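## Task

Using the trigger spray bottle, put exactly three complete pulls of spray on the yellow sign on the cabinet door, with almost all of it landing on the sign. A complete pull means squeezing the trigger fully in and then letting it out. Spraying from roughly a hand's width away, aimed at the sign's centre, keeps spray from missing; pale drops mark where it lands. Any surplus on the sign or door counts against the result, and one whole extra pull means failure. Afterwards stand the bottle upright again at its original spot, resting on its own and not held by the robot, then release it and pull the hand away. Nothing may be pushed or knocked off the table.

## Robot and tools

Robot: the upper body of a humanoid on a stand past the table's -x edge, facing roughly +x. Only the right arm and its five-finger hand are driven. The right shoulder sits about 0.28 m above the pelvis, 0.14 m toward -y and 0.06 m toward +x; the hand point can be at most 0.59 m from it.

Scene frame: origin in the table-top plane roughly under the pelvis, +z up, +x across the table away from the robot, -y to the robot's right. The table's near edge is at x = 0.18 m. Result state lines give the hand point as end_effector_position (metres, this frame) and end_effector_quat_wxyz; at long reach the printed value can be off.

Hand point: a spot 0.05 m in front of the palm where index pad and thumb tip meet in a pinch. Its own axes: +z along the straight fingers, +y out of the palm, +x across the palm toward the little finger. Straight fingers extend 0.06-0.07 m past it along +z. A wrist bracket on the little-finger side can collide with things.

The row (14 numbers, each in [-1, 1], one list for the single arm): dx, dy, dz, rx, ry, rz, little, ring, middle, index, thumb_bend, thumb_turn, force_limit, speed. The first six are an offset, not a pose: they express a target relative to the hand point pose printed in the most recent result that showed it (before any such result in a scene, and for a second call inside the same reply, relative to where the robot actually is when the action begins). The offset is in the hand point's own axes; 1.0 equals 0.6 m for dx, dy, dz and 180 degrees for the rotation vector rx, ry, rz. All zeros therefore pulls the hand back to that reference pose; it is not a pause. Finger values are targets: +1 straight/open, -1 curled closed. thumb_bend: +1 straight, -1 fully bent. thumb_turn: +1 beside the palm, -1 across in front of it. A pinch is roughly index -0.22, thumb_bend -0.75, thumb_turn -0.57. force_limit maps -1..+1 to about 0..10 N fingertip stopping load for closing (0..15 N for the two thumb motors); it does not limit opening. speed maps -1..+1 to near zero..full, full taking 0.6 s for a whole finger stroke; use -0.9 or slower for gentle closing.

Tools:
- execute_actions {"actions": [...], "pictures": bool}. An empty list just reports state. One action: {"rows": [[14 numbers], ...], "steps": n}, up to 15 rows and 15 steps of 1/30 s; each row is one step, the final row repeats to fill. Every row is measured from the same reference pose, not chained. A wait: {"steps": n} up to 300, counted from the previous result. A refused call sends nothing.
- move {"target": [14 numbers], "speed": m/s 0.002-0.5, default 0.25; turning up to twice that in rad/s}. Straight-line path to one target (offset as above), 0.5-10 s; hand numbers are sent at the start. It does not avoid obstacles, and the hand can lag or overshoot speed, especially with the arm stretched. Its result adds a move: line (done, off_target, moving, held, fault) with the limits that acted (paced = clipped, held = some steps blocked) and the remaining distance.
- wait {"seconds": 0-10}: lets the simulation run with nothing new sent.
- zoom_image {"camera": "cam_high" or "cam_wrist", "region": [x0, y0, x1, y1]} in pixels, max 504x504, origin top-left.
- show_instructions {}: shows the reference pages (trigger spray bottle).
- finished_scene {"scene": 1 or 2}: ends that scene irreversibly, reports success, and gives the next task.

Motion: each step the commanded pose is clipped to within 70 mm and 16 degrees of the measured one; position is favoured over orientation. After an action the arm only finishes the last clipped pose, so check the result and send the remainder. Joints move at most 2.4 rad/s. Hand target appears in results as the pose currently being driven toward. pose unreachable and HELD mark commands altered or blocked by the clearance check.

Fingers: each motor starts only when its target changes by 0.01 or more, keeps going after the call until target or force_limit, then locks (holding at least 15 N). hand_measured, hand_stopped_by (moving, target, force, stalled, fault) and hand_load_n list six values in row order; loads near zero mean the grip is lost. To grip tighter, raise force_limit and send a more-closed target; to loosen, send a more-open one. Turn the thumb before reaching the object. The whole-hand wrap fits objects 0.035-0.08 m across. Fingers continue moving while you think, as the simulation runs between calls.

Cameras: cam_high (504x504, fixed overhead) and cam_wrist (616x616 fisheye on the hand), with calibration given in the prompt; pictures come with every result by default.

Cautions: contact torque at a joint limit (23 N m, wrist pitch/yaw 4.6 N m, a held bottle's weight included) freezes the arm 10 s. Long heavy holding heats motors (warning at 90 °C, collapse at 120 °C). Avoid drops, slips, fast impacts and pressing far past contact; never let anything leave the table. Count trigger pulls carefully: fully close and reopen the trigger finger per pull, and do not add extra. Return the bottle upright, open the hand, and retreat before finishing.

Each tool is called after "Call:" as name(argument=value, ...) on one line, values as JSON.

Reference images:

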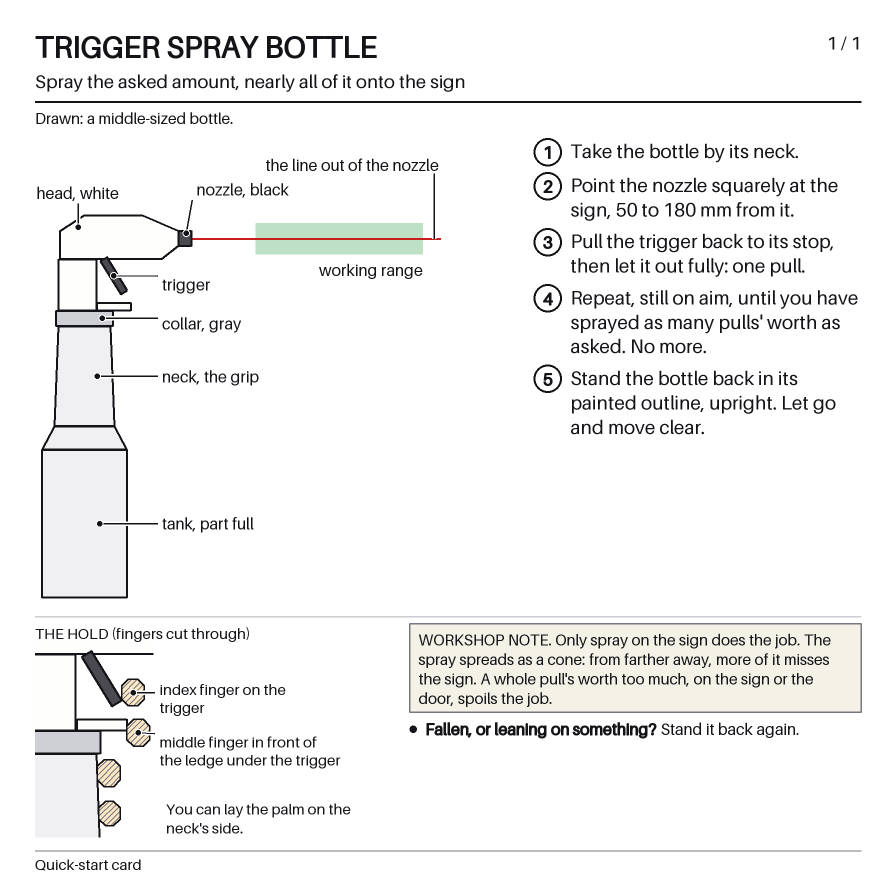

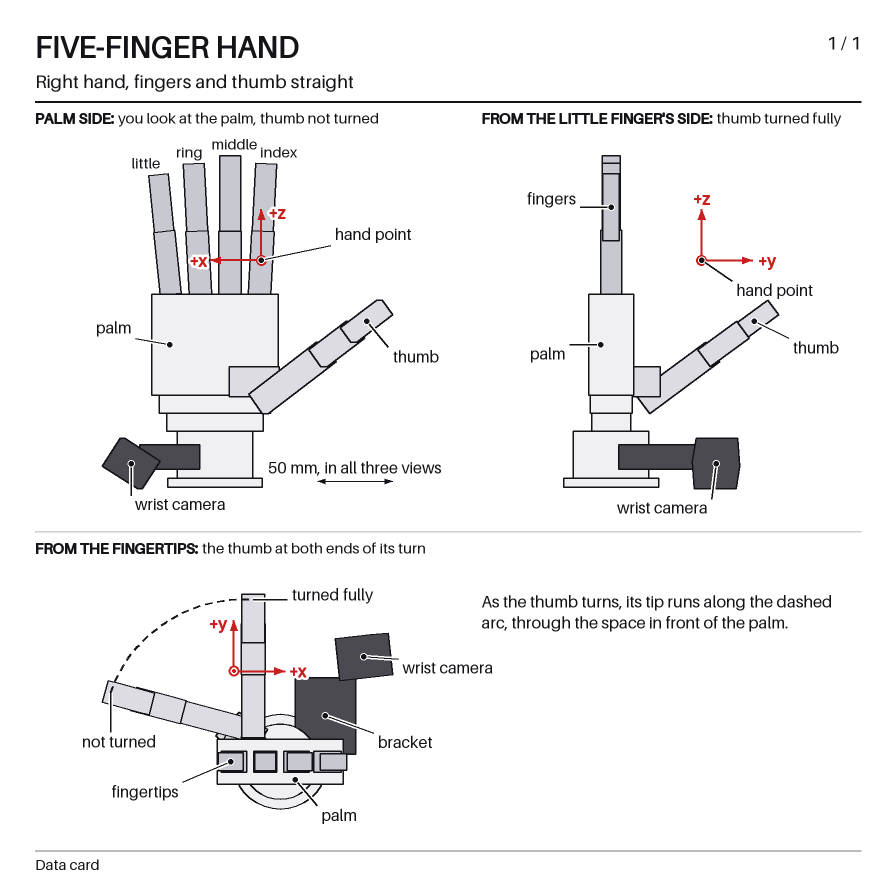

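## Session

Call:
execute_actions(actions=[])

Scene clock: 0.00 s of 6300.00 s.
end_effector_position=(+0.2207, -0.3894, +0.1548) hand_measured=(+1.000, +1.000, +1.000, +1.000, +1.000, +1.000) hand_load_n=(+0.0, +0.0, +0.0, +0.0, +0.0, +0.0) hand_stopped_by=(target, target, target, target, target, target) hand_force_limit=0.00 hand_speed=-0.80 end_effector_quat_wxyz=(-0.109, +0.835, -0.422, +0.336)
Joint positions: [ 0.394 -1.051 -0.826 -0.079 -0.937 -0.875  0.66 ]
Joint velocities: [-0.006 -0.015  0.011 -0.005  0.     0.     0.   ]
Joint torques (N m, as the arm reports them, + toward a larger angle): no reading
Hand target: +0.221, -0.389, +0.155; -0.109, +0.835, -0.422, +0.336

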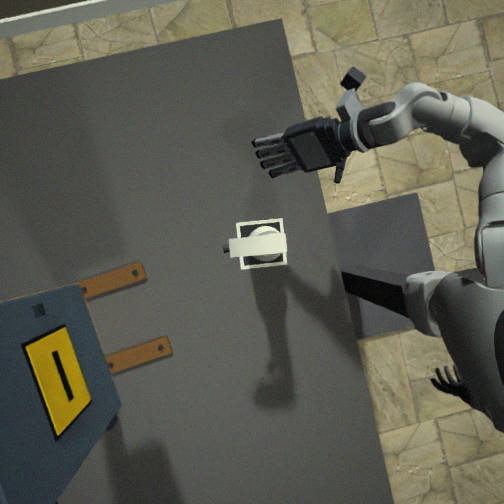

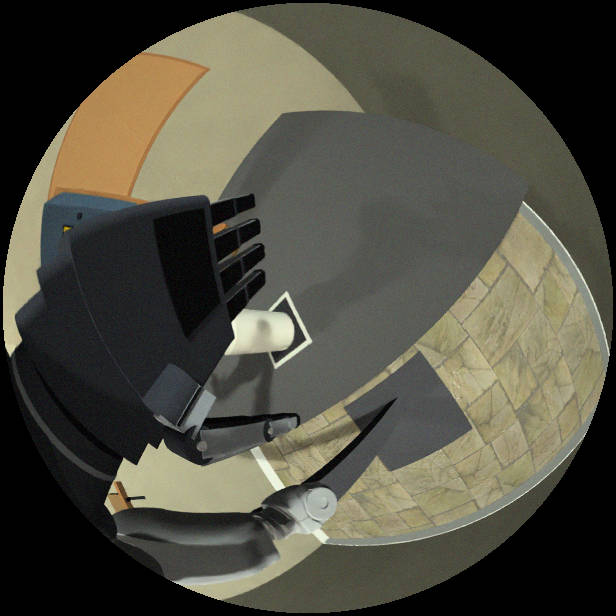

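Call:
zoom_image(camera="cam_high", region=[200, 190, 320, 310])

Call:
zoom_image(camera="cam_wrist", region=[150, 200, 400, 450])

Region (200, 190, 320, 310) of cam_high's 504x504 image, scaled by 4.200, with more detail than that image has.

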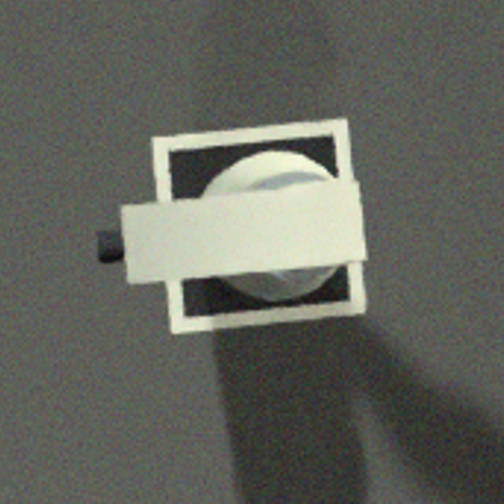

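Region (150, 200, 400, 450) of cam_wrist's 616x616 image, scaled by 2.016, with more detail than that image has.

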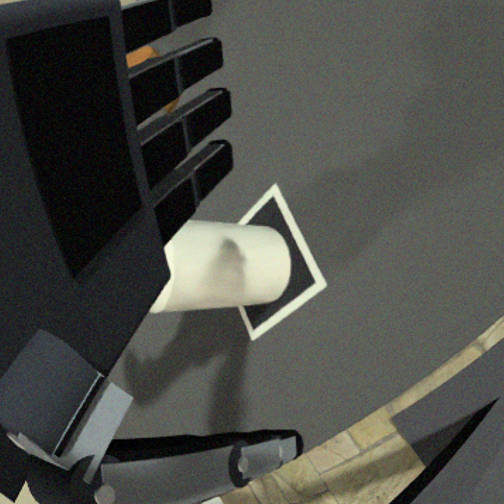

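Call:
move(target=[-0.0422, -0.0957, -0.0673, 0.309, -0.1397, 0.6915, 1, 1, 1, 1, 1, 1, 0.0, 0.5], speed=0.4)

Scene clock: 93.83 s of 6300.00 s.
end_effector_position=(+0.2236, -0.3245, +0.1981) hand_measured=(+1.000, +1.000, +1.000, +1.000, +1.000, +1.000) hand_load_n=(+0.0, +0.0, +0.0, +0.0, +0.0, +0.0) hand_stopped_by=(target, target, target, target, target, target) hand_force_limit=0.00 hand_speed=0.50 end_effector_quat_wxyz=(+0.703, +0.041, +0.709, -0.027)
Joint positions: [ 0.352 -0.431 -0.533  0.478  0.864 -0.611  0.91 ]
Joint velocities: [ 0.008  0.008  0.    -0.003 -0.006  0.003 -0.002]
Joint torques (N m, as the arm reports them, + toward a larger angle): [ 1.69 -2.26 -2.38 -0.28  1.   -0.47 -0.13]
Hand target: +0.223, -0.325, +0.198; +0.703, +0.043, +0.710, -0.027
Off the commanded pose: 0.007 m, 2 deg.
After step 90, 87.33 s passed at rest.
move: off_target
camera_calibration (this result's frames):
cam_wrist: T_world_to_cam=[[0.254282, 0.966468, 0.0357857, 0.248765], [-0.502446, 0.100398, 0.85876, -0.0235275], [0.826371, -0.236347, 0.511127, -0.243992], [0, 0, 0, 1]] pos_world=[0.12655, -0.295728, 0.136013]

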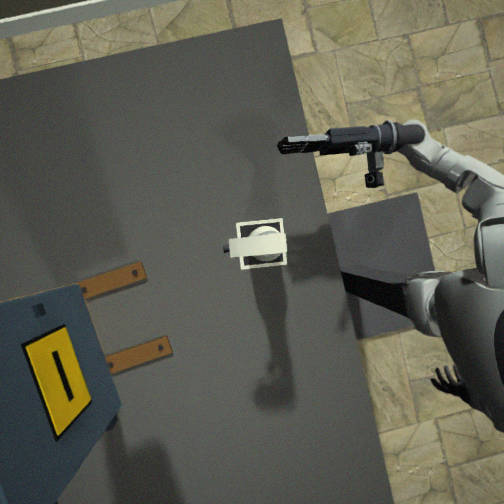

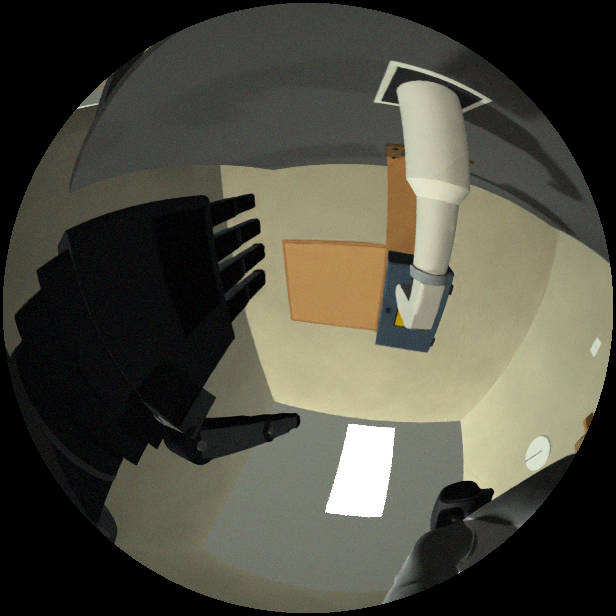

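Call:
zoom_image(camera="cam_wrist", region=[280, 40, 600, 360])

Region (280, 40, 600, 360) of cam_wrist's 616x616 image, scaled by 1.575, with more detail than that image has.

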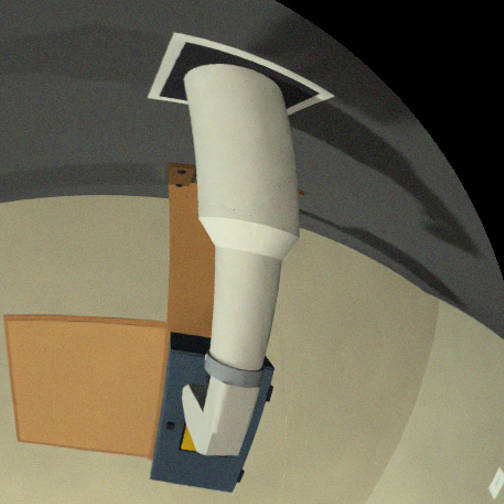

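Call:
move(target=[-0.0602, 0.1012, 0.0602, 0.0088, -0.0031, -0.0061, 1, 1, 1, 1, 1, -1, 0.0, 0.5], speed=0.25)

Scene clock: 196.03 s of 6300.00 s.
end_effector_position=(+0.2657, -0.2673, +0.2342) hand_measured=(+1.000, +1.000, +1.000, +1.000, +1.000, -1.000) hand_load_n=(+0.0, +0.0, +0.0, +0.0, +0.0, +0.0) hand_stopped_by=(target, target, target, target, target, target) hand_force_limit=0.00 hand_speed=0.50 end_effector_quat_wxyz=(+0.706, +0.044, +0.705, -0.045)
Joint positions: [ 0.508 -0.351 -0.392 -0.14   0.639 -0.412  0.397]
Joint velocities: [-0.003  0.008 -0.028 -0.002 -0.017  0.     0.   ]
Joint torques (N m, as the arm reports them, + toward a larger angle): [ 1.44 -1.47 -2.18 -0.76  0.7  -0.67 -0.15]
Hand target: +0.266, -0.266, +0.233; +0.705, +0.043, +0.707, -0.045
Off the commanded pose: 0.001 m, 0 deg.
After step 90, 97.97 s passed at rest.
move: done
camera_calibration (this result's frames):
cam_wrist: T_world_to_cam=[[0.281857, 0.959297, 0.0174711, 0.176439], [-0.506737, 0.133376, 0.851721, -0.0275434], [0.814723, -0.248917, 0.523705, -0.286987], [0, 0, 0, 1]] pos_world=[0.170127, -0.23702, 0.170673]

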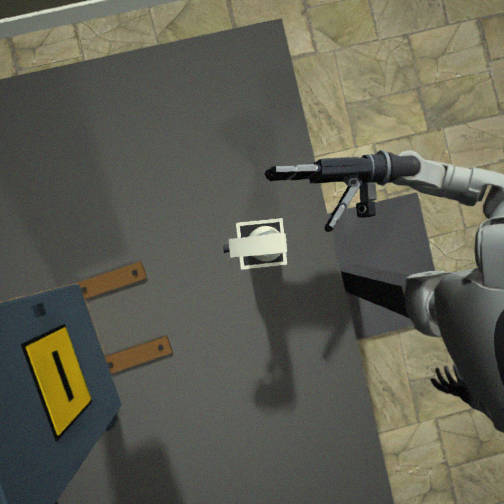

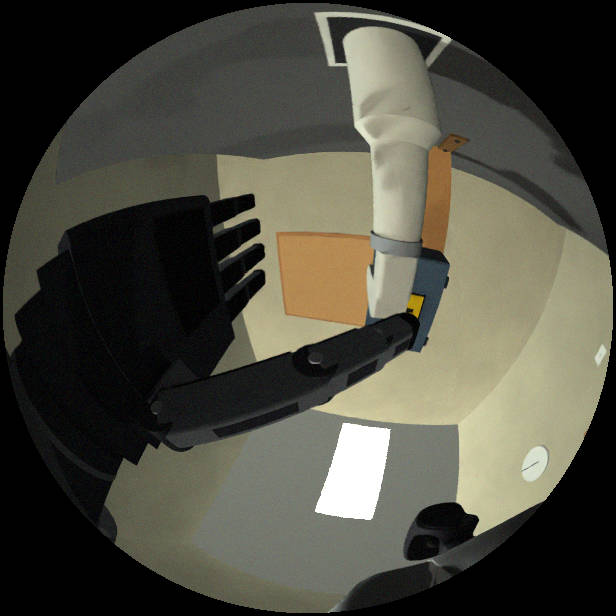

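Call:
move(target=[0, 0.075, 0.075, 0, 0, 0, 1, 1, 1, 1, 1, -1, 0.0, 0.5], speed=0.15)

Scene clock: 207.30 s of 6300.00 s.
end_effector_position=(+0.3163, -0.2300, +0.2373) hand_measured=(+1.000, +1.000, +1.000, +1.000, +1.000, -1.000) hand_load_n=(+0.0, +0.0, +0.0, +0.0, +0.0, +0.0) hand_stopped_by=(target, target, target, target, target, target) hand_force_limit=0.00 hand_speed=0.50 end_effector_quat_wxyz=(+0.709, +0.041, +0.703, -0.049)
Joint positions: [ 0.355 -0.332 -0.261 -0.266  0.462 -0.251  0.153]
Joint velocities: [-0.012  0.008  0.006  0.021 -0.009  0.    -0.004]
Joint torques (N m, as the arm reports them, + toward a larger angle): [ 0.4  -1.25 -1.89 -0.75  0.61 -0.68 -0.14]
Hand target: +0.316, -0.230, +0.236; +0.707, +0.040, +0.704, -0.050
Off the commanded pose: 0.004 m, 1 deg.
After step 90, 7.47 s passed at rest.
move: off_target
camera_calibration (this result's frames):
cam_wrist: T_world_to_cam=[[0.282841, 0.959117, 0.00980211, 0.127847], [-0.511952, 0.142316, 0.847143, -0.00472179], [0.811114, -0.244625, 0.531274, -0.320141], [0, 0, 0, 1]] pos_world=[0.221094, -0.200263, 0.17283]

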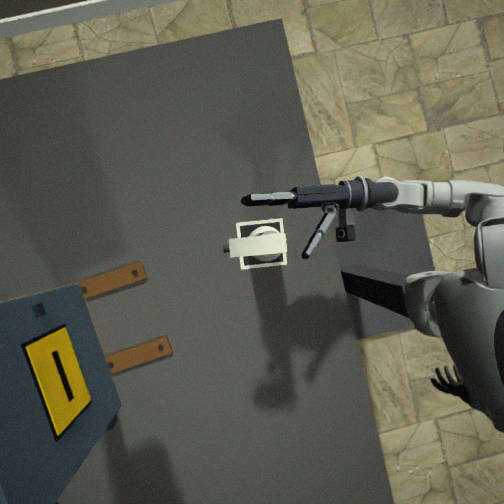

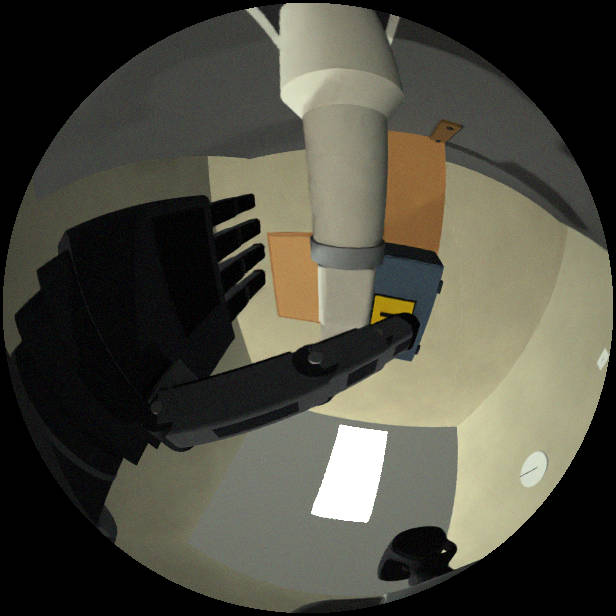

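Call:
move(target=[0.01, 0.075, 0.08, 0, 0, 0, 1, 1, 1, 1, 1, -1, 0.0, 0.5], speed=0.1)

Scene clock: 233.63 s of 6300.00 s.
end_effector_position=(+0.3697, -0.1953, +0.2357) hand_measured=(+1.000, +1.000, +1.000, +1.000, +1.000, -1.000) hand_load_n=(+0.0, +0.0, +0.0, +0.0, +0.0, +0.0) hand_stopped_by=(target, target, target, target, target, target) hand_force_limit=0.00 hand_speed=0.50 end_effector_quat_wxyz=(+0.712, +0.039, +0.699, -0.055)
Joint positions: [ 0.12  -0.292 -0.13  -0.237  0.307 -0.119 -0.021]
Joint velocities: [ 0.006 -0.003  0.017 -0.005  0.006  0.    -0.006]
Joint torques (N m, as the arm reports them, + toward a larger angle): [-1.33 -1.01 -1.37 -1.    0.53 -0.7  -0.09]
Hand target: +0.370, -0.194, +0.234; +0.710, +0.037, +0.701, -0.055
Off the commanded pose: 0.006 m, 1 deg.
After step 90, 22.33 s passed at rest.
move: off_target
camera_calibration (this result's frames):
cam_wrist: T_world_to_cam=[[0.288507, 0.957478, 0.000546661, 0.0792702], [-0.518717, 0.15582, 0.840627, 0.0257045], [0.804796, -0.24281, 0.541615, -0.353931], [0, 0, 0, 1]] pos_world=[0.275305, -0.165843, 0.170043]

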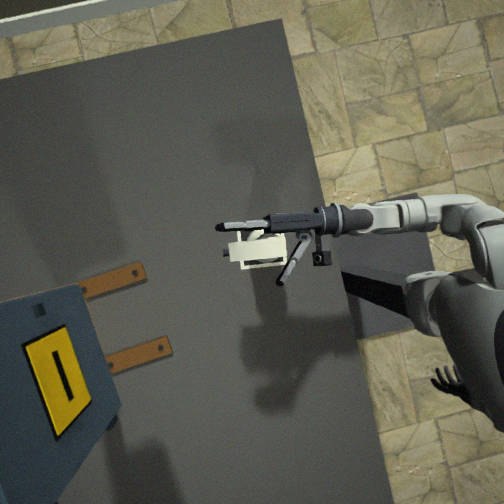

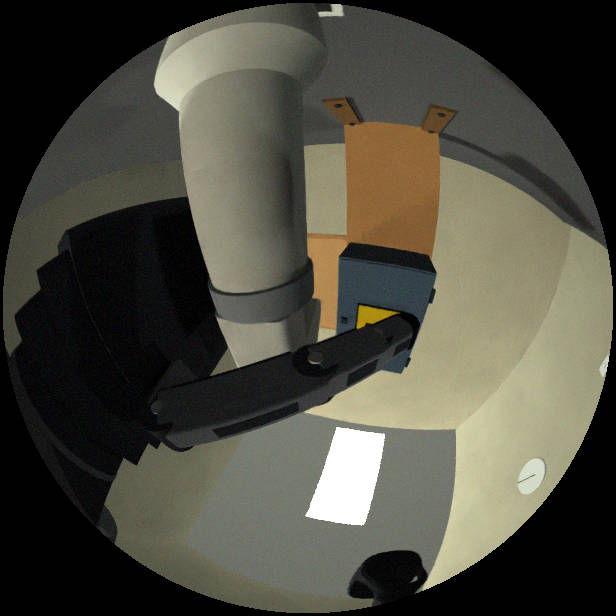

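Call:
zoom_image(camera="cam_high", region=[200, 190, 340, 330])

Region (200, 190, 340, 330) of cam_high's 504x504 image, scaled by 3.600, with more detail than that image has.

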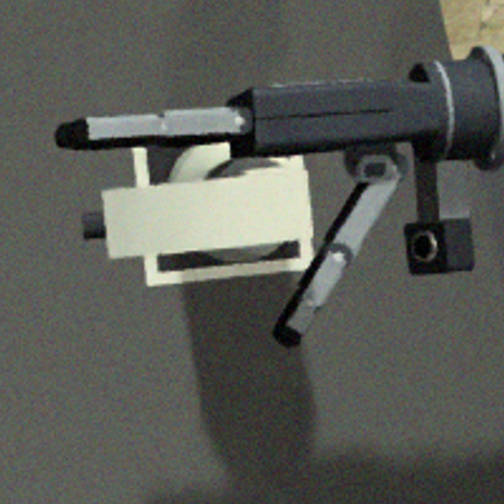

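Call:
move(target=[0.014, -0.005, 0, 0, 0, 0, 1, 1, 1, 1, 1, -1, 0.0, 0.5], speed=0.05)

Scene clock: 247.63 s of 6300.00 s.
end_effector_position=(+0.3692, -0.1998, +0.2267) hand_measured=(+1.000, +1.000, +1.000, +1.000, +1.000, -1.000) hand_load_n=(+0.0, +0.0, +0.0, +0.0, +0.0, +0.0) hand_stopped_by=(target, target, target, target, target, target) hand_force_limit=0.00 hand_speed=0.50 end_effector_quat_wxyz=(+0.711, +0.040, +0.700, -0.057)
Joint positions: [ 0.113 -0.292 -0.131 -0.169  0.307 -0.174 -0.007]
Joint velocities: [ 0.003  0.002  0.018  0.005  0.012 -0.002  0.   ]
Joint torques (N m, as the arm reports them, + toward a larger angle): [-1.57 -1.16 -1.56 -0.77  0.67 -0.82  0.17]
Hand target: +0.370, -0.198, +0.227; +0.712, +0.039, +0.699, -0.055
Off the commanded pose: 0.002 m, 0 deg.
After step 90, 10.30 s passed at rest.
move: done
camera_calibration (this result's frames):
cam_wrist: T_world_to_cam=[[0.293422, 0.955981, -0.00189146, 0.0821587], [-0.515124, 0.159775, 0.842092, 0.0328728], [0.805327, -0.246115, 0.53933, -0.35006], [0, 0, 0, 1]] pos_world=[0.274739, -0.169949, 0.161271]

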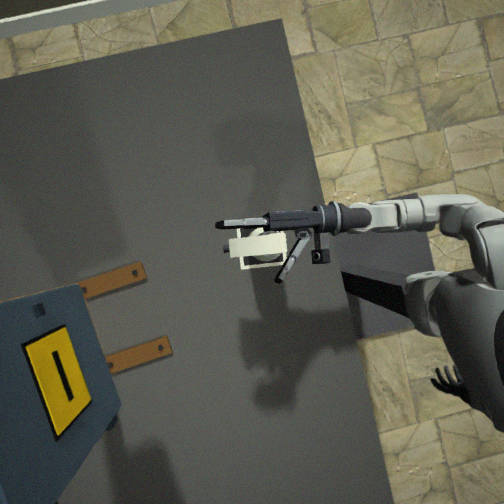

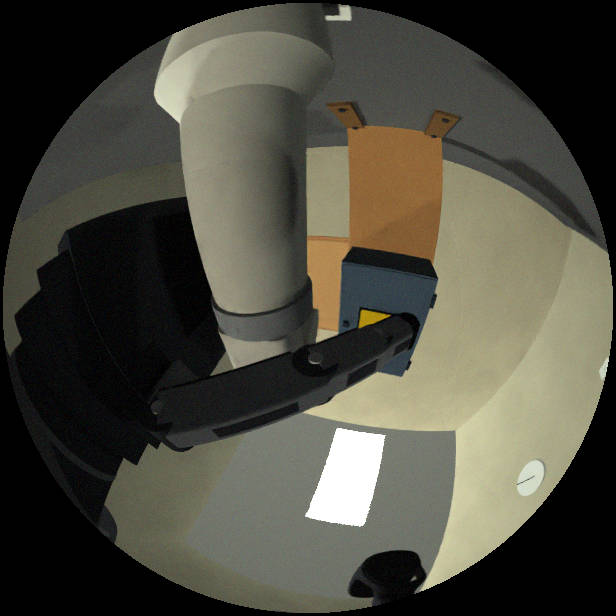

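Call:
execute_actions(actions=[{"rows": [[0, 0, 0, 0, 0, 0, -1, -1, -1, 1, -1, -1, 0.6, -0.2]], "steps": 15}], pictures=false)

Call:
wait(seconds=1.5)

Scene clock: 252.80 s of 6300.00 s.
end_effector_position=(+0.3692, -0.1999, +0.2267) hand_measured=(+0.472, +0.472, +0.470, +1.000, +0.666, -1.000) hand_load_n=(+0.0, +0.0, +0.0, +0.0, +0.0, +0.0) hand_stopped_by=(moving, moving, moving, target, moving, target) hand_force_limit=0.60 hand_speed=-0.20 end_effector_quat_wxyz=(+0.711, +0.040, +0.700, -0.058)
Joint positions: [ 0.113 -0.292 -0.131 -0.169  0.307 -0.174 -0.007]
Joint velocities: [-0.006  0.002 -0.002  0.009 -0.009  0.     0.   ]
Joint torques (N m, as the arm reports them, + toward a larger angle): [-1.35 -1.11 -1.67 -0.92  0.61 -0.76  0.  ]
Hand target: +0.369, -0.200, +0.227; +0.711, +0.040, +0.700, -0.057
Off the commanded pose: 0.000 m, 0 deg.
Steps of this call (steps 1 to 90: nothing new was sent; then 1.67 s passed at rest; steps 91 to 105: all 15 steps of this action). Readings (end_effector_position | what the end effector reports):
91: (+0.3692, -0.1998, +0.2267) | hand_measured=(+1.000, +1.000, +1.000, +1.000, +1.000, -1.000) hand_load_n=(+0.0, +0.0, +0.0, +0.0, +0.0, +0.0) hand_stopped_by=(moving, moving, moving, target, moving, target) hand_force_limit=0.60 hand_speed=-0.20
92: (+0.3692, -0.1998, +0.2267) | hand_measured=(+1.000, +1.000, +1.000, +1.000, +1.000, -1.000) hand_load_n=(+0.0, +0.0, +0.0, +0.0, +0.0, +0.0) hand_stopped_by=(moving, moving, moving, target, moving, target) hand_force_limit=0.60 hand_speed=-0.20
94: (+0.3692, -0.1998, +0.2267) | hand_measured=(+0.960, +0.960, +0.960, +1.000, +0.974, -1.000) hand_load_n=(+0.0, +0.0, +0.0, +0.0, +0.0, +0.0) hand_stopped_by=(moving, moving, moving, target, moving, target) hand_force_limit=0.60 hand_speed=-0.20
98: (+0.3692, -0.1998, +0.2267) | hand_measured=(+0.782, +0.782, +0.782, +1.000, +0.862, -1.000) hand_load_n=(+0.0, +0.0, +0.0, +0.0, +0.0, +0.0) hand_stopped_by=(moving, moving, moving, target, moving, target) hand_force_limit=0.60 hand_speed=-0.20
105: the state above

Scene clock: 254.30 s of 6300.00 s.
end_effector_position=(+0.3692, -0.1999, +0.2265) hand_measured=(-0.670, -0.626, -0.234, +1.000, +0.100, -1.000) hand_load_n=(+12.0, +4.5, +10.5, +0.0, +13.0, +9.5) hand_stopped_by=(force, force, force, target, force, target) hand_force_limit=0.60 hand_speed=-0.20 end_effector_quat_wxyz=(+0.710, +0.040, +0.700, -0.058)
Joint positions: [ 0.113 -0.292 -0.131 -0.169  0.306 -0.174 -0.007]
Joint velocities: [-0.002 -0.002 -0.009  0.009 -0.015  0.     0.   ]
Joint torques (N m, as the arm reports them, + toward a larger angle): [-1.26 -1.14 -1.66 -0.94  0.67 -0.75 -0.02]
Hand target: +0.369, -0.200, +0.227; +0.711, +0.040, +0.700, -0.057
Off the commanded pose: 0.000 m, 0 deg.
Steps of this call (steps 1 to 45: nothing new was sent). Readings (end_effector_position | what the end effector reports):
1: (+0.3692, -0.1999, +0.2267) | hand_measured=(+0.426, +0.426, +0.426, +1.000, +0.638, -1.000) hand_load_n=(+0.0, +0.0, +0.0, +0.0, +0.0, +0.0) hand_stopped_by=(moving, moving, moving, target, moving, target) hand_force_limit=0.60 hand_speed=-0.20
2: (+0.3692, -0.1999, +0.2267) | hand_measured=(+0.382, +0.382, +0.382, +1.000, +0.610, -1.000) hand_load_n=(+0.0, +0.0, +0.0, +0.0, +0.0, +0.0) hand_stopped_by=(moving, moving, moving, target, moving, target) hand_force_limit=0.60 hand_speed=-0.20
4: (+0.3692, -0.1999, +0.2267) | hand_measured=(+0.294, +0.294, +0.294, +1.000, +0.554, -1.000) hand_load_n=(+0.0, +0.0, +0.0, +0.0, +0.0, +0.0) hand_stopped_by=(moving, moving, moving, target, moving, target) hand_force_limit=0.60 hand_speed=-0.20
8: (+0.3692, -0.1999, +0.2267) | hand_measured=(+0.116, +0.116, +0.116, +1.000, +0.442, -1.000) hand_load_n=(+0.0, +0.0, +0.0, +0.0, +0.0, +0.0) hand_stopped_by=(moving, moving, moving, target, moving, target) hand_force_limit=0.60 hand_speed=-0.20
45: the state above
camera_calibration (this result's frames):
cam_wrist: T_world_to_cam=[[0.293665, 0.955904, -0.0029399, 0.0823732], [-0.514552, 0.160667, 0.842272, 0.0330023], [0.805604, -0.245833, 0.539044, -0.349951], [0, 0, 0, 1]] pos_world=[0.274713, -0.170073, 0.161084]

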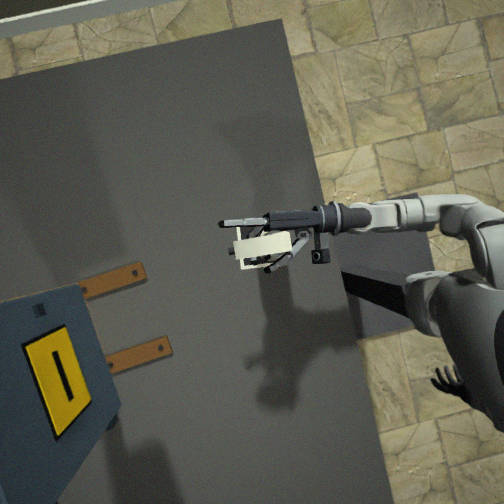

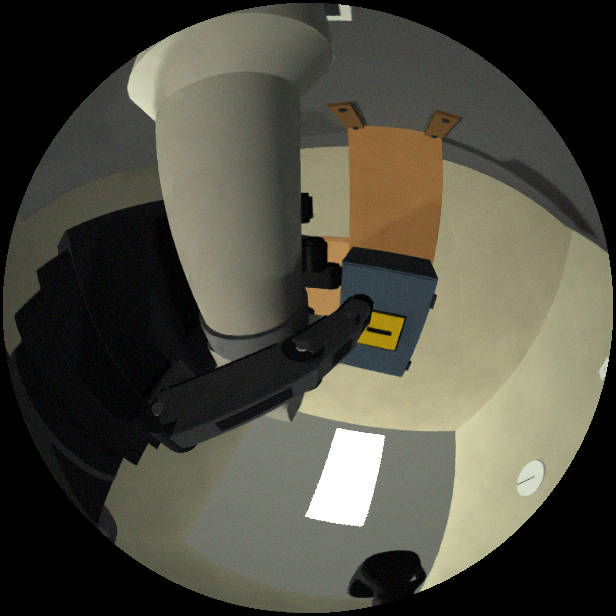

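Call:
zoom_image(camera="cam_high", region=[200, 190, 340, 330])

Region (200, 190, 340, 330) of cam_high's 504x504 image, scaled by 3.600, with more detail than that image has.

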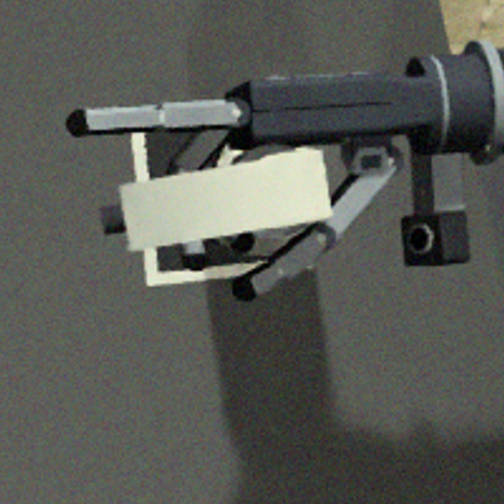

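Call:
move(target=[-0.2931, 0.1718, 0.2019, -0.042, 0, 0, -1, -1, -1, 1, -1, -1, 0.6, -0.2], speed=0.2)

Scene clock: 283.50 s of 6300.00 s.
end_effector_position=(+0.4986, -0.1278, +0.4073) hand_measured=(-0.670, -0.626, -0.234, +1.000, +0.100, -1.000) hand_load_n=(+12.5, +4.5, +10.5, +0.0, +13.5, +9.5) hand_stopped_by=(force, force, force, target, force, target) hand_force_limit=0.60 hand_speed=-0.20 end_effector_quat_wxyz=(+0.715, -0.002, +0.698, -0.037)
Joint positions: [-0.859 -0.493 -0.082 -0.325  0.56   0.888 -0.352]
Joint velocities: [-0.006 -0.002  0.009  0.002 -0.008  0.     0.   ]
Joint torques (N m, as the arm reports them, + toward a larger angle): [-6.97 -1.51 -2.03 -0.69  0.49 -1.05  0.  ]
Hand target: +0.499, -0.127, +0.406; +0.714, -0.003, +0.699, -0.037
Off the commanded pose: 0.019 m, 3 deg.
After step 90, 24.43 s passed at rest.
move: off_target
camera_calibration (this result's frames):
cam_wrist: T_world_to_cam=[[0.207865, 0.977631, -0.0320837, 0.0334711], [-0.532406, 0.140595, 0.834732, -0.0548988], [0.820571, -0.15643, 0.549721, -0.534275], [0, 0, 0, 1]] pos_world=[0.402224, -0.108581, 0.340602]

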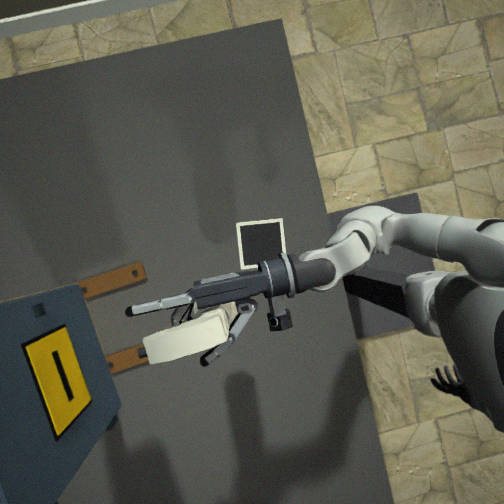

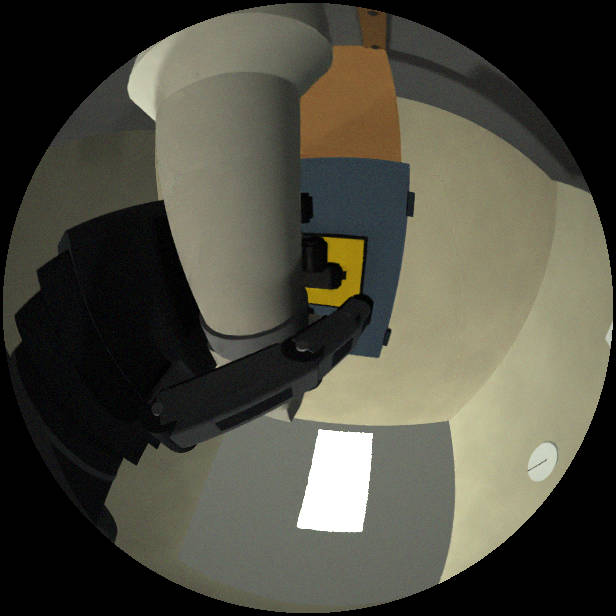

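Call:
move(target=[0.005, 0.015, 0.03, 0, 0, 0, -1, -1, -1, 1, -1, -1, 0.6, -0.2], speed=0.1)

Scene clock: 305.30 s of 6300.00 s.
end_effector_position=(+0.5167, -0.1212, +0.4049) hand_measured=(-0.670, -0.626, -0.234, +1.000, +0.100, -1.000) hand_load_n=(+12.5, +4.5, +10.5, +0.0, +13.5, +9.5) hand_stopped_by=(force, force, force, target, force, target) hand_force_limit=0.60 hand_speed=-0.20 end_effector_quat_wxyz=(+0.715, -0.001, +0.699, -0.037)
Joint positions: [-0.922 -0.473 -0.027 -0.19   0.52   0.806 -0.343]
Joint velocities: [ 0.008 -0.003  0.011 -0.012  0.011 -0.004  0.   ]
Joint torques (N m, as the arm reports them, + toward a larger angle): [-7.52 -1.41 -1.97 -0.66  0.32 -1.13  0.01]
Hand target: +0.517, -0.121, +0.405; +0.715, -0.002, +0.698, -0.038
Off the commanded pose: 0.001 m, 0 deg.
After step 90, 18.07 s passed at rest.
move: done
camera_calibration (this result's frames):
cam_wrist: T_world_to_cam=[[0.209991, 0.977233, -0.0303271, 0.021267], [-0.531771, 0.140188, 0.835205, -0.0447498], [0.820441, -0.159259, 0.549102, -0.54681], [0, 0, 0, 1]] pos_world=[0.420363, -0.101594, 0.338275]

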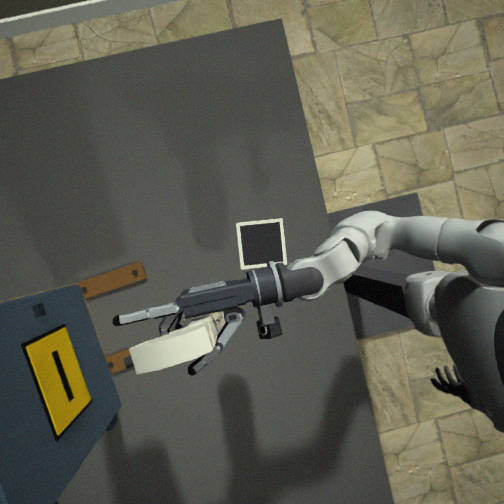

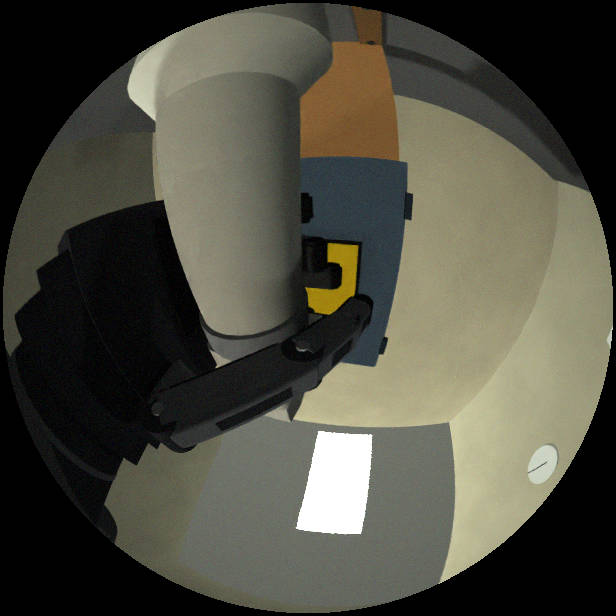

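Call:
execute_actions(actions=[{"rows": [[0, 0, 0, 0, 0, 0, -1, -1, -1, -1, -1, -1, 1.0, 0.0]], "steps": 15}], pictures=false)

Call:
wait(seconds=1.0)

Scene clock: 312.20 s of 6300.00 s.
end_effector_position=(+0.5167, -0.1211, +0.4049) hand_measured=(-0.670, -0.626, -0.234, +0.338, +0.100, -1.000) hand_load_n=(+12.5, +4.5, +10.5, +0.0, +13.5, +9.5) hand_stopped_by=(force, force, force, moving, force, target) hand_force_limit=1.00 hand_speed=0.00 end_effector_quat_wxyz=(+0.715, -0.001, +0.699, -0.037)
Joint positions: [-0.922 -0.473 -0.026 -0.189  0.52   0.805 -0.343]
Joint velocities: [ 0.     0.014  0.009 -0.009 -0.003  0.     0.   ]
Joint torques (N m, as the arm reports them, + toward a larger angle): [-7.38 -1.49 -2.19 -0.9   0.39 -1.07 -0.04]
Hand target: +0.517, -0.121, +0.405; +0.715, -0.001, +0.699, -0.037
Off the commanded pose: 0.000 m, 0 deg.
Steps of this call (steps 1 to 90: nothing new was sent; then 3.40 s passed at rest; steps 91 to 105: all 15 steps of this action). Readings (end_effector_position | what the end effector reports):
91: (+0.5167, -0.1211, +0.4049) | hand_measured=(-0.670, -0.626, -0.234, +1.000, +0.100, -1.000) hand_load_n=(+12.5, +4.5, +10.5, +0.0, +13.5, +9.5) hand_stopped_by=(force, force, force, moving, force, target) hand_force_limit=1.00 hand_speed=0.00
92: (+0.5167, -0.1211, +0.4049) | hand_measured=(-0.670, -0.626, -0.234, +1.000, +0.100, -1.000) hand_load_n=(+12.5, +4.5, +10.5, +0.0, +13.5, +9.5) hand_stopped_by=(force, force, force, moving, force, target) hand_force_limit=1.00 hand_speed=0.00
94: (+0.5167, -0.1211, +0.4049) | hand_measured=(-0.670, -0.626, -0.234, +0.950, +0.100, -1.000) hand_load_n=(+12.5, +4.5, +10.5, +0.0, +13.5, +9.5) hand_stopped_by=(force, force, force, moving, force, target) hand_force_limit=1.00 hand_speed=0.00
98: (+0.5167, -0.1211, +0.4049) | hand_measured=(-0.670, -0.626, -0.234, +0.728, +0.100, -1.000) hand_load_n=(+12.5, +4.5, +10.5, +0.0, +13.5, +9.5) hand_stopped_by=(force, force, force, moving, force, target) hand_force_limit=1.00 hand_speed=0.00
105: the state above

Scene clock: 313.20 s of 6300.00 s.
end_effector_position=(+0.5167, -0.1211, +0.4049) hand_measured=(-0.670, -0.626, -0.234, -0.650, +0.100, -1.000) hand_load_n=(+12.5, +4.0, +9.0, +11.5, +13.5, +9.0) hand_stopped_by=(force, force, force, force, force, target) hand_force_limit=1.00 hand_speed=0.00 end_effector_quat_wxyz=(+0.715, -0.001, +0.699, -0.037)
Joint positions: [-0.922 -0.473 -0.026 -0.189  0.52   0.805 -0.343]
Joint velocities: [-0.011  0.    -0.014  0.006  0.008  0.     0.   ]
Joint torques (N m, as the arm reports them, + toward a larger angle): [-7.39 -1.38 -2.34 -0.84  0.44 -1.06 -0.04]
Hand target: +0.517, -0.121, +0.405; +0.715, -0.001, +0.699, -0.037
Off the commanded pose: 0.000 m, 0 deg.
Steps of this call (steps 1 to 30: nothing new was sent). Readings (end_effector_position | what the end effector reports):
1: (+0.5167, -0.1211, +0.4049) | hand_measured=(-0.670, -0.626, -0.234, +0.284, +0.100, -1.000) hand_load_n=(+12.5, +4.5, +10.5, +0.0, +13.5, +9.5) hand_stopped_by=(force, force, force, moving, force, target) hand_force_limit=1.00 hand_speed=0.00
2: (+0.5167, -0.1211, +0.4049) | hand_measured=(-0.670, -0.626, -0.234, +0.228, +0.100, -1.000) hand_load_n=(+12.5, +4.5, +10.5, +0.0, +13.5, +9.5) hand_stopped_by=(force, force, force, moving, force, target) hand_force_limit=1.00 hand_speed=0.00
4: (+0.5167, -0.1211, +0.4049) | hand_measured=(-0.670, -0.626, -0.234, +0.116, +0.100, -1.000) hand_load_n=(+12.5, +4.5, +10.5, +0.0, +13.5, +9.5) hand_stopped_by=(force, force, force, moving, force, target) hand_force_limit=1.00 hand_speed=0.00
8: (+0.5167, -0.1211, +0.4049) | hand_measured=(-0.670, -0.626, -0.234, -0.106, +0.100, -1.000) hand_load_n=(+12.5, +4.5, +10.5, +0.0, +13.5, +9.5) hand_stopped_by=(force, force, force, moving, force, target) hand_force_limit=1.00 hand_speed=0.00
30: the state above
camera_calibration (this result's frames):
cam_wrist: T_world_to_cam=[[0.209846, 0.977263, -0.0303649, 0.0212914], [-0.531864, 0.140155, 0.835151, -0.0446793], [0.820418, -0.159103, 0.549182, -0.546799], [0, 0, 0, 1]] pos_world=[0.420373, -0.101543, 0.338253]

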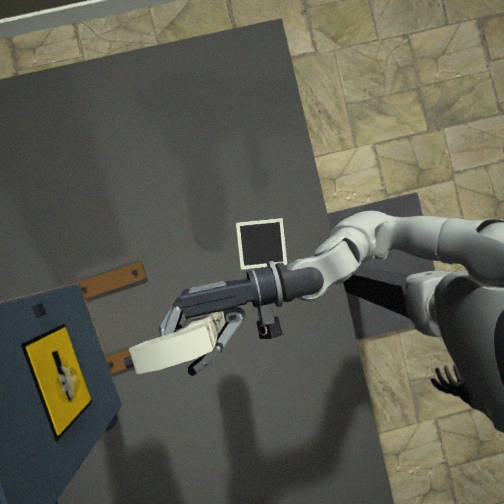

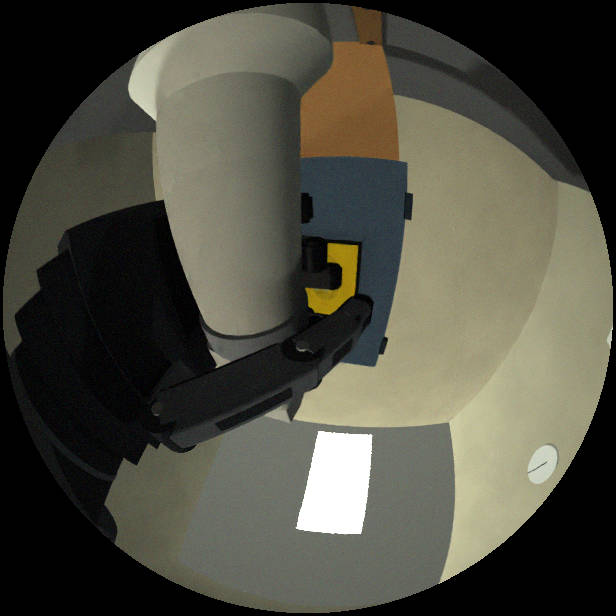

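Call:
execute_actions(actions=[{"rows": [[0, 0, 0, 0, 0, 0, -1, -1, -1, 0.25, -1, -1, 1.0, 0.3]], "steps": 15}], pictures=false)

Call:
wait(seconds=0.5)

Call:
execute_actions(actions=[{"rows": [[0, 0, 0, 0, 0, 0, -1, -1, -1, -1, -1, -1, 1.0, -0.2]], "steps": 15}], pictures=false)

Call:
execute_actions(actions=[{"rows": [[0, 0, 0, 0, 0, 0, -1, -1, -1, -1, -1, -1, 1.0, -0.2]], "steps": 15}], pictures=false)

Scene clock: 321.47 s of 6300.00 s.
end_effector_position=(+0.5167, -0.1211, +0.4049) hand_measured=(-0.670, -0.626, -0.234, +0.206, +0.100, -1.000) hand_load_n=(+12.0, +4.0, +10.0, +0.0, +14.0, +9.0) hand_stopped_by=(force, force, force, moving, force, target) hand_force_limit=1.00 hand_speed=0.30 end_effector_quat_wxyz=(+0.715, -0.001, +0.699, -0.037)
Joint positions: [-0.922 -0.473 -0.026 -0.189  0.52   0.805 -0.343]
Joint velocities: [-0.003  0.     0.018  0.     0.     0.     0.   ]
Joint torques (N m, as the arm reports them, + toward a larger angle): [-7.35 -1.44 -2.23 -0.95  0.51 -1.08 -0.04]
Hand target: +0.517, -0.121, +0.405; +0.715, -0.001, +0.699, -0.037
Off the commanded pose: 0.000 m, 0 deg.
Steps of this call (steps 1 to 90: nothing new was sent; then 4.77 s passed at rest; steps 91 to 105: all 15 steps of this action). Readings (end_effector_position | what the end effector reports):
91: (+0.5167, -0.1211, +0.4049) | hand_measured=(-0.670, -0.626, -0.234, -0.650, +0.100, -1.000) hand_load_n=(+12.5, +4.0, +9.0, +11.5, +13.5, +9.0) hand_stopped_by=(force, force, force, moving, force, target) hand_force_limit=1.00 hand_speed=0.30
92: (+0.5167, -0.1211, +0.4049) | hand_measured=(-0.670, -0.626, -0.234, -0.650, +0.100, -1.000) hand_load_n=(+12.5, +4.0, +9.0, +11.5, +13.5, +9.0) hand_stopped_by=(force, force, force, moving, force, target) hand_force_limit=1.00 hand_speed=0.30
94: (+0.5167, -0.1211, +0.4049) | hand_measured=(-0.670, -0.626, -0.234, -0.588, +0.100, -1.000) hand_load_n=(+12.0, +4.0, +10.0, +2.5, +13.5, +9.5) hand_stopped_by=(force, force, force, moving, force, target) hand_force_limit=1.00 hand_speed=0.30
98: (+0.5167, -0.1211, +0.4049) | hand_measured=(-0.670, -0.626, -0.234, -0.298, +0.100, -1.000) hand_load_n=(+12.0, +4.0, +10.0, +0.5, +14.0, +9.0) hand_stopped_by=(force, force, force, moving, force, target) hand_force_limit=1.00 hand_speed=0.30
105: the state above

Scene clock: 321.97 s of 6300.00 s.
end_effector_position=(+0.5167, -0.1211, +0.4049) hand_measured=(-0.670, -0.626, -0.234, +0.250, +0.100, -1.000) hand_load_n=(+12.0, +4.0, +10.0, +0.0, +14.0, +9.0) hand_stopped_by=(force, force, force, target, force, target) hand_force_limit=1.00 hand_speed=0.30 end_effector_quat_wxyz=(+0.715, -0.001, +0.699, -0.037)
Joint positions: [-0.922 -0.473 -0.026 -0.189  0.52   0.805 -0.343]
Joint velocities: [ 0.     0.    -0.002  0.008 -0.017  0.     0.   ]
Joint torques (N m, as the arm reports them, + toward a larger angle): [-7.5  -1.5  -2.14 -0.83  0.42 -1.07 -0.02]
Hand target: +0.517, -0.121, +0.405; +0.715, -0.001, +0.699, -0.037
Off the commanded pose: 0.000 m, 0 deg.
Steps of this call (steps 1 to 15: nothing new was sent). Readings (end_effector_position | what the end effector reports):
1: (+0.5167, -0.1211, +0.4049) | hand_measured=(-0.670, -0.626, -0.234, +0.246, +0.100, -1.000) hand_load_n=(+12.0, +4.0, +10.0, +0.0, +14.0, +9.0) hand_stopped_by=(force, force, force, moving, force, target) hand_force_limit=1.00 hand_speed=0.30
2: (+0.5167, -0.1211, +0.4049) | hand_measured=(-0.670, -0.626, -0.234, +0.250, +0.100, -1.000) hand_load_n=(+12.0, +4.0, +10.0, +0.0, +14.0, +9.0) hand_stopped_by=(force, force, force, moving, force, target) hand_force_limit=1.00 hand_speed=0.30
4: (+0.5167, -0.1211, +0.4049) | hand_measured=(-0.670, -0.626, -0.234, +0.250, +0.100, -1.000) hand_load_n=(+12.0, +4.0, +10.0, +0.0, +14.0, +9.0) hand_stopped_by=(force, force, force, target, force, target) hand_force_limit=1.00 hand_speed=0.30
8: (+0.5167, -0.1211, +0.4049) | hand_measured=(-0.670, -0.626, -0.234, +0.250, +0.100, -1.000) hand_load_n=(+12.0, +4.0, +10.0, +0.0, +14.0, +9.0) hand_stopped_by=(force, force, force, target, force, target) hand_force_limit=1.00 hand_speed=0.30
15: the state above
camera_calibration (this result's frames):
cam_wrist: T_world_to_cam=[[0.209846, 0.977263, -0.0303671, 0.0212922], [-0.53186, 0.140157, 0.835153, -0.0446809], [0.82042, -0.159103, 0.549178, -0.546799], [0, 0, 0, 1]] pos_world=[0.420373, -0.101543, 0.338252]

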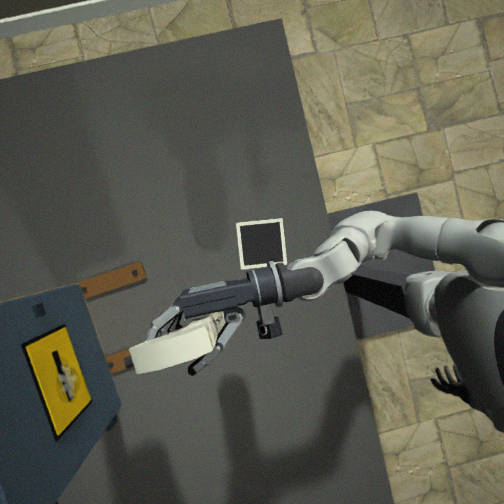

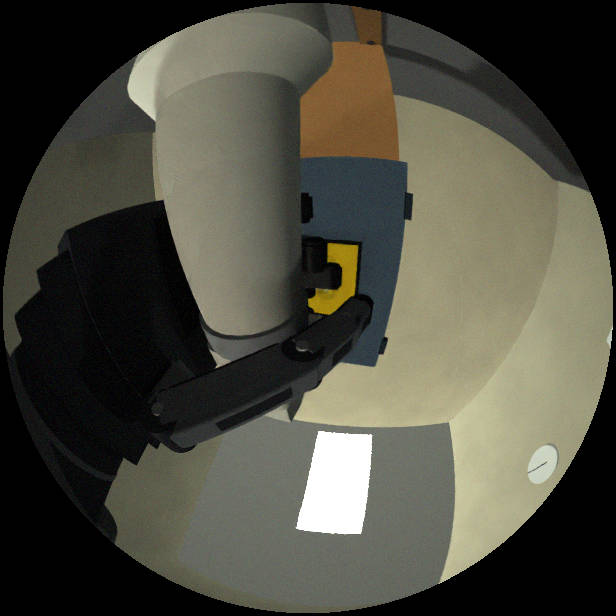

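Scene clock: 322.47 s of 6300.00 s.
end_effector_position=(+0.5167, -0.1211, +0.4049) hand_measured=(-0.670, -0.626, -0.234, -0.280, +0.100, -1.000) hand_load_n=(+12.0, +4.0, +10.0, +0.5, +14.0, +9.0) hand_stopped_by=(force, force, force, moving, force, target) hand_force_limit=1.00 hand_speed=-0.20 end_effector_quat_wxyz=(+0.715, -0.001, +0.699, -0.037)
Joint positions: [-0.922 -0.473 -0.026 -0.189  0.52   0.805 -0.343]
Joint velocities: [ 0.003  0.006 -0.009 -0.002  0.     0.     0.   ]
Joint torques (N m, as the arm reports them, + toward a larger angle): [-7.42 -1.53 -2.23 -0.93  0.43 -1.07 -0.03]
Hand target: +0.517, -0.121, +0.405; +0.715, -0.001, +0.699, -0.037
Off the commanded pose: 0.000 m, 0 deg.
Steps of this call (steps 1 to 15: all 15 steps of this action). Readings (end_effector_position | what the end effector reports):
1: (+0.5167, -0.1211, +0.4049) | hand_measured=(-0.670, -0.626, -0.234, +0.250, +0.100, -1.000) hand_load_n=(+12.0, +4.0, +10.0, +0.0, +14.0, +9.0) hand_stopped_by=(force, force, force, moving, force, target) hand_force_limit=1.00 hand_speed=-0.20
2: (+0.5167, -0.1211, +0.4049) | hand_measured=(-0.670, -0.626, -0.234, +0.250, +0.100, -1.000) hand_load_n=(+12.0, +4.0, +10.0, +0.0, +14.0, +9.0) hand_stopped_by=(force, force, force, moving, force, target) hand_force_limit=1.00 hand_speed=-0.20
4: (+0.5167, -0.1211, +0.4049) | hand_measured=(-0.670, -0.626, -0.234, +0.210, +0.100, -1.000) hand_load_n=(+12.0, +4.0, +10.0, +0.0, +14.0, +9.0) hand_stopped_by=(force, force, force, moving, force, target) hand_force_limit=1.00 hand_speed=-0.20
8: (+0.5167, -0.1211, +0.4049) | hand_measured=(-0.670, -0.626, -0.234, +0.032, +0.100, -1.000) hand_load_n=(+12.0, +4.0, +10.0, +0.0, +14.0, +9.0) hand_stopped_by=(force, force, force, moving, force, target) hand_force_limit=1.00 hand_speed=-0.20
15: the state above

Scene clock: 322.97 s of 6300.00 s.
end_effector_position=(+0.5167, -0.1211, +0.4049) hand_measured=(-0.670, -0.626, -0.234, -0.648, +0.100, -1.000) hand_load_n=(+12.5, +4.0, +9.0, +11.5, +13.5, +9.0) hand_stopped_by=(force, force, force, force, force, target) hand_force_limit=1.00 hand_speed=-0.20 end_effector_quat_wxyz=(+0.715, -0.001, +0.699, -0.037)
Joint positions: [-0.922 -0.473 -0.026 -0.189  0.52   0.805 -0.343]
Joint velocities: [-0.003  0.009 -0.003 -0.006  0.003  0.     0.   ]
Joint torques (N m, as the arm reports them, + toward a larger angle): [-7.33 -1.43 -2.2  -0.8   0.46 -1.08 -0.04]
Hand target: +0.517, -0.121, +0.405; +0.715, -0.001, +0.699, -0.037
Off the commanded pose: 0.000 m, 0 deg.
Steps of this call (steps 1 to 15: all 15 steps of this action). Readings (end_effector_position | what the end effector reports):
1: (+0.5167, -0.1211, +0.4049) | hand_measured=(-0.670, -0.626, -0.234, -0.324, +0.100, -1.000) hand_load_n=(+12.0, +4.0, +9.5, +1.5, +14.0, +9.0) hand_stopped_by=(force, force, force, moving, force, target) hand_force_limit=1.00 hand_speed=-0.20
2: (+0.5167, -0.1211, +0.4049) | hand_measured=(-0.670, -0.626, -0.234, -0.368, +0.100, -1.000) hand_load_n=(+12.0, +4.0, +9.5, +1.0, +14.0, +9.0) hand_stopped_by=(force, force, force, moving, force, target) hand_force_limit=1.00 hand_speed=-0.20
4: (+0.5167, -0.1211, +0.4049) | hand_measured=(-0.670, -0.626, -0.234, -0.456, +0.100, -1.000) hand_load_n=(+12.0, +4.0, +9.5, +1.5, +14.0, +9.0) hand_stopped_by=(force, force, force, moving, force, target) hand_force_limit=1.00 hand_speed=-0.20
8: (+0.5167, -0.1211, +0.4049) | hand_measured=(-0.670, -0.626, -0.234, -0.632, +0.100, -1.000) hand_load_n=(+12.5, +4.0, +9.5, +8.5, +13.5, +9.0) hand_stopped_by=(force, force, force, moving, force, target) hand_force_limit=1.00 hand_speed=-0.20
15: the state above


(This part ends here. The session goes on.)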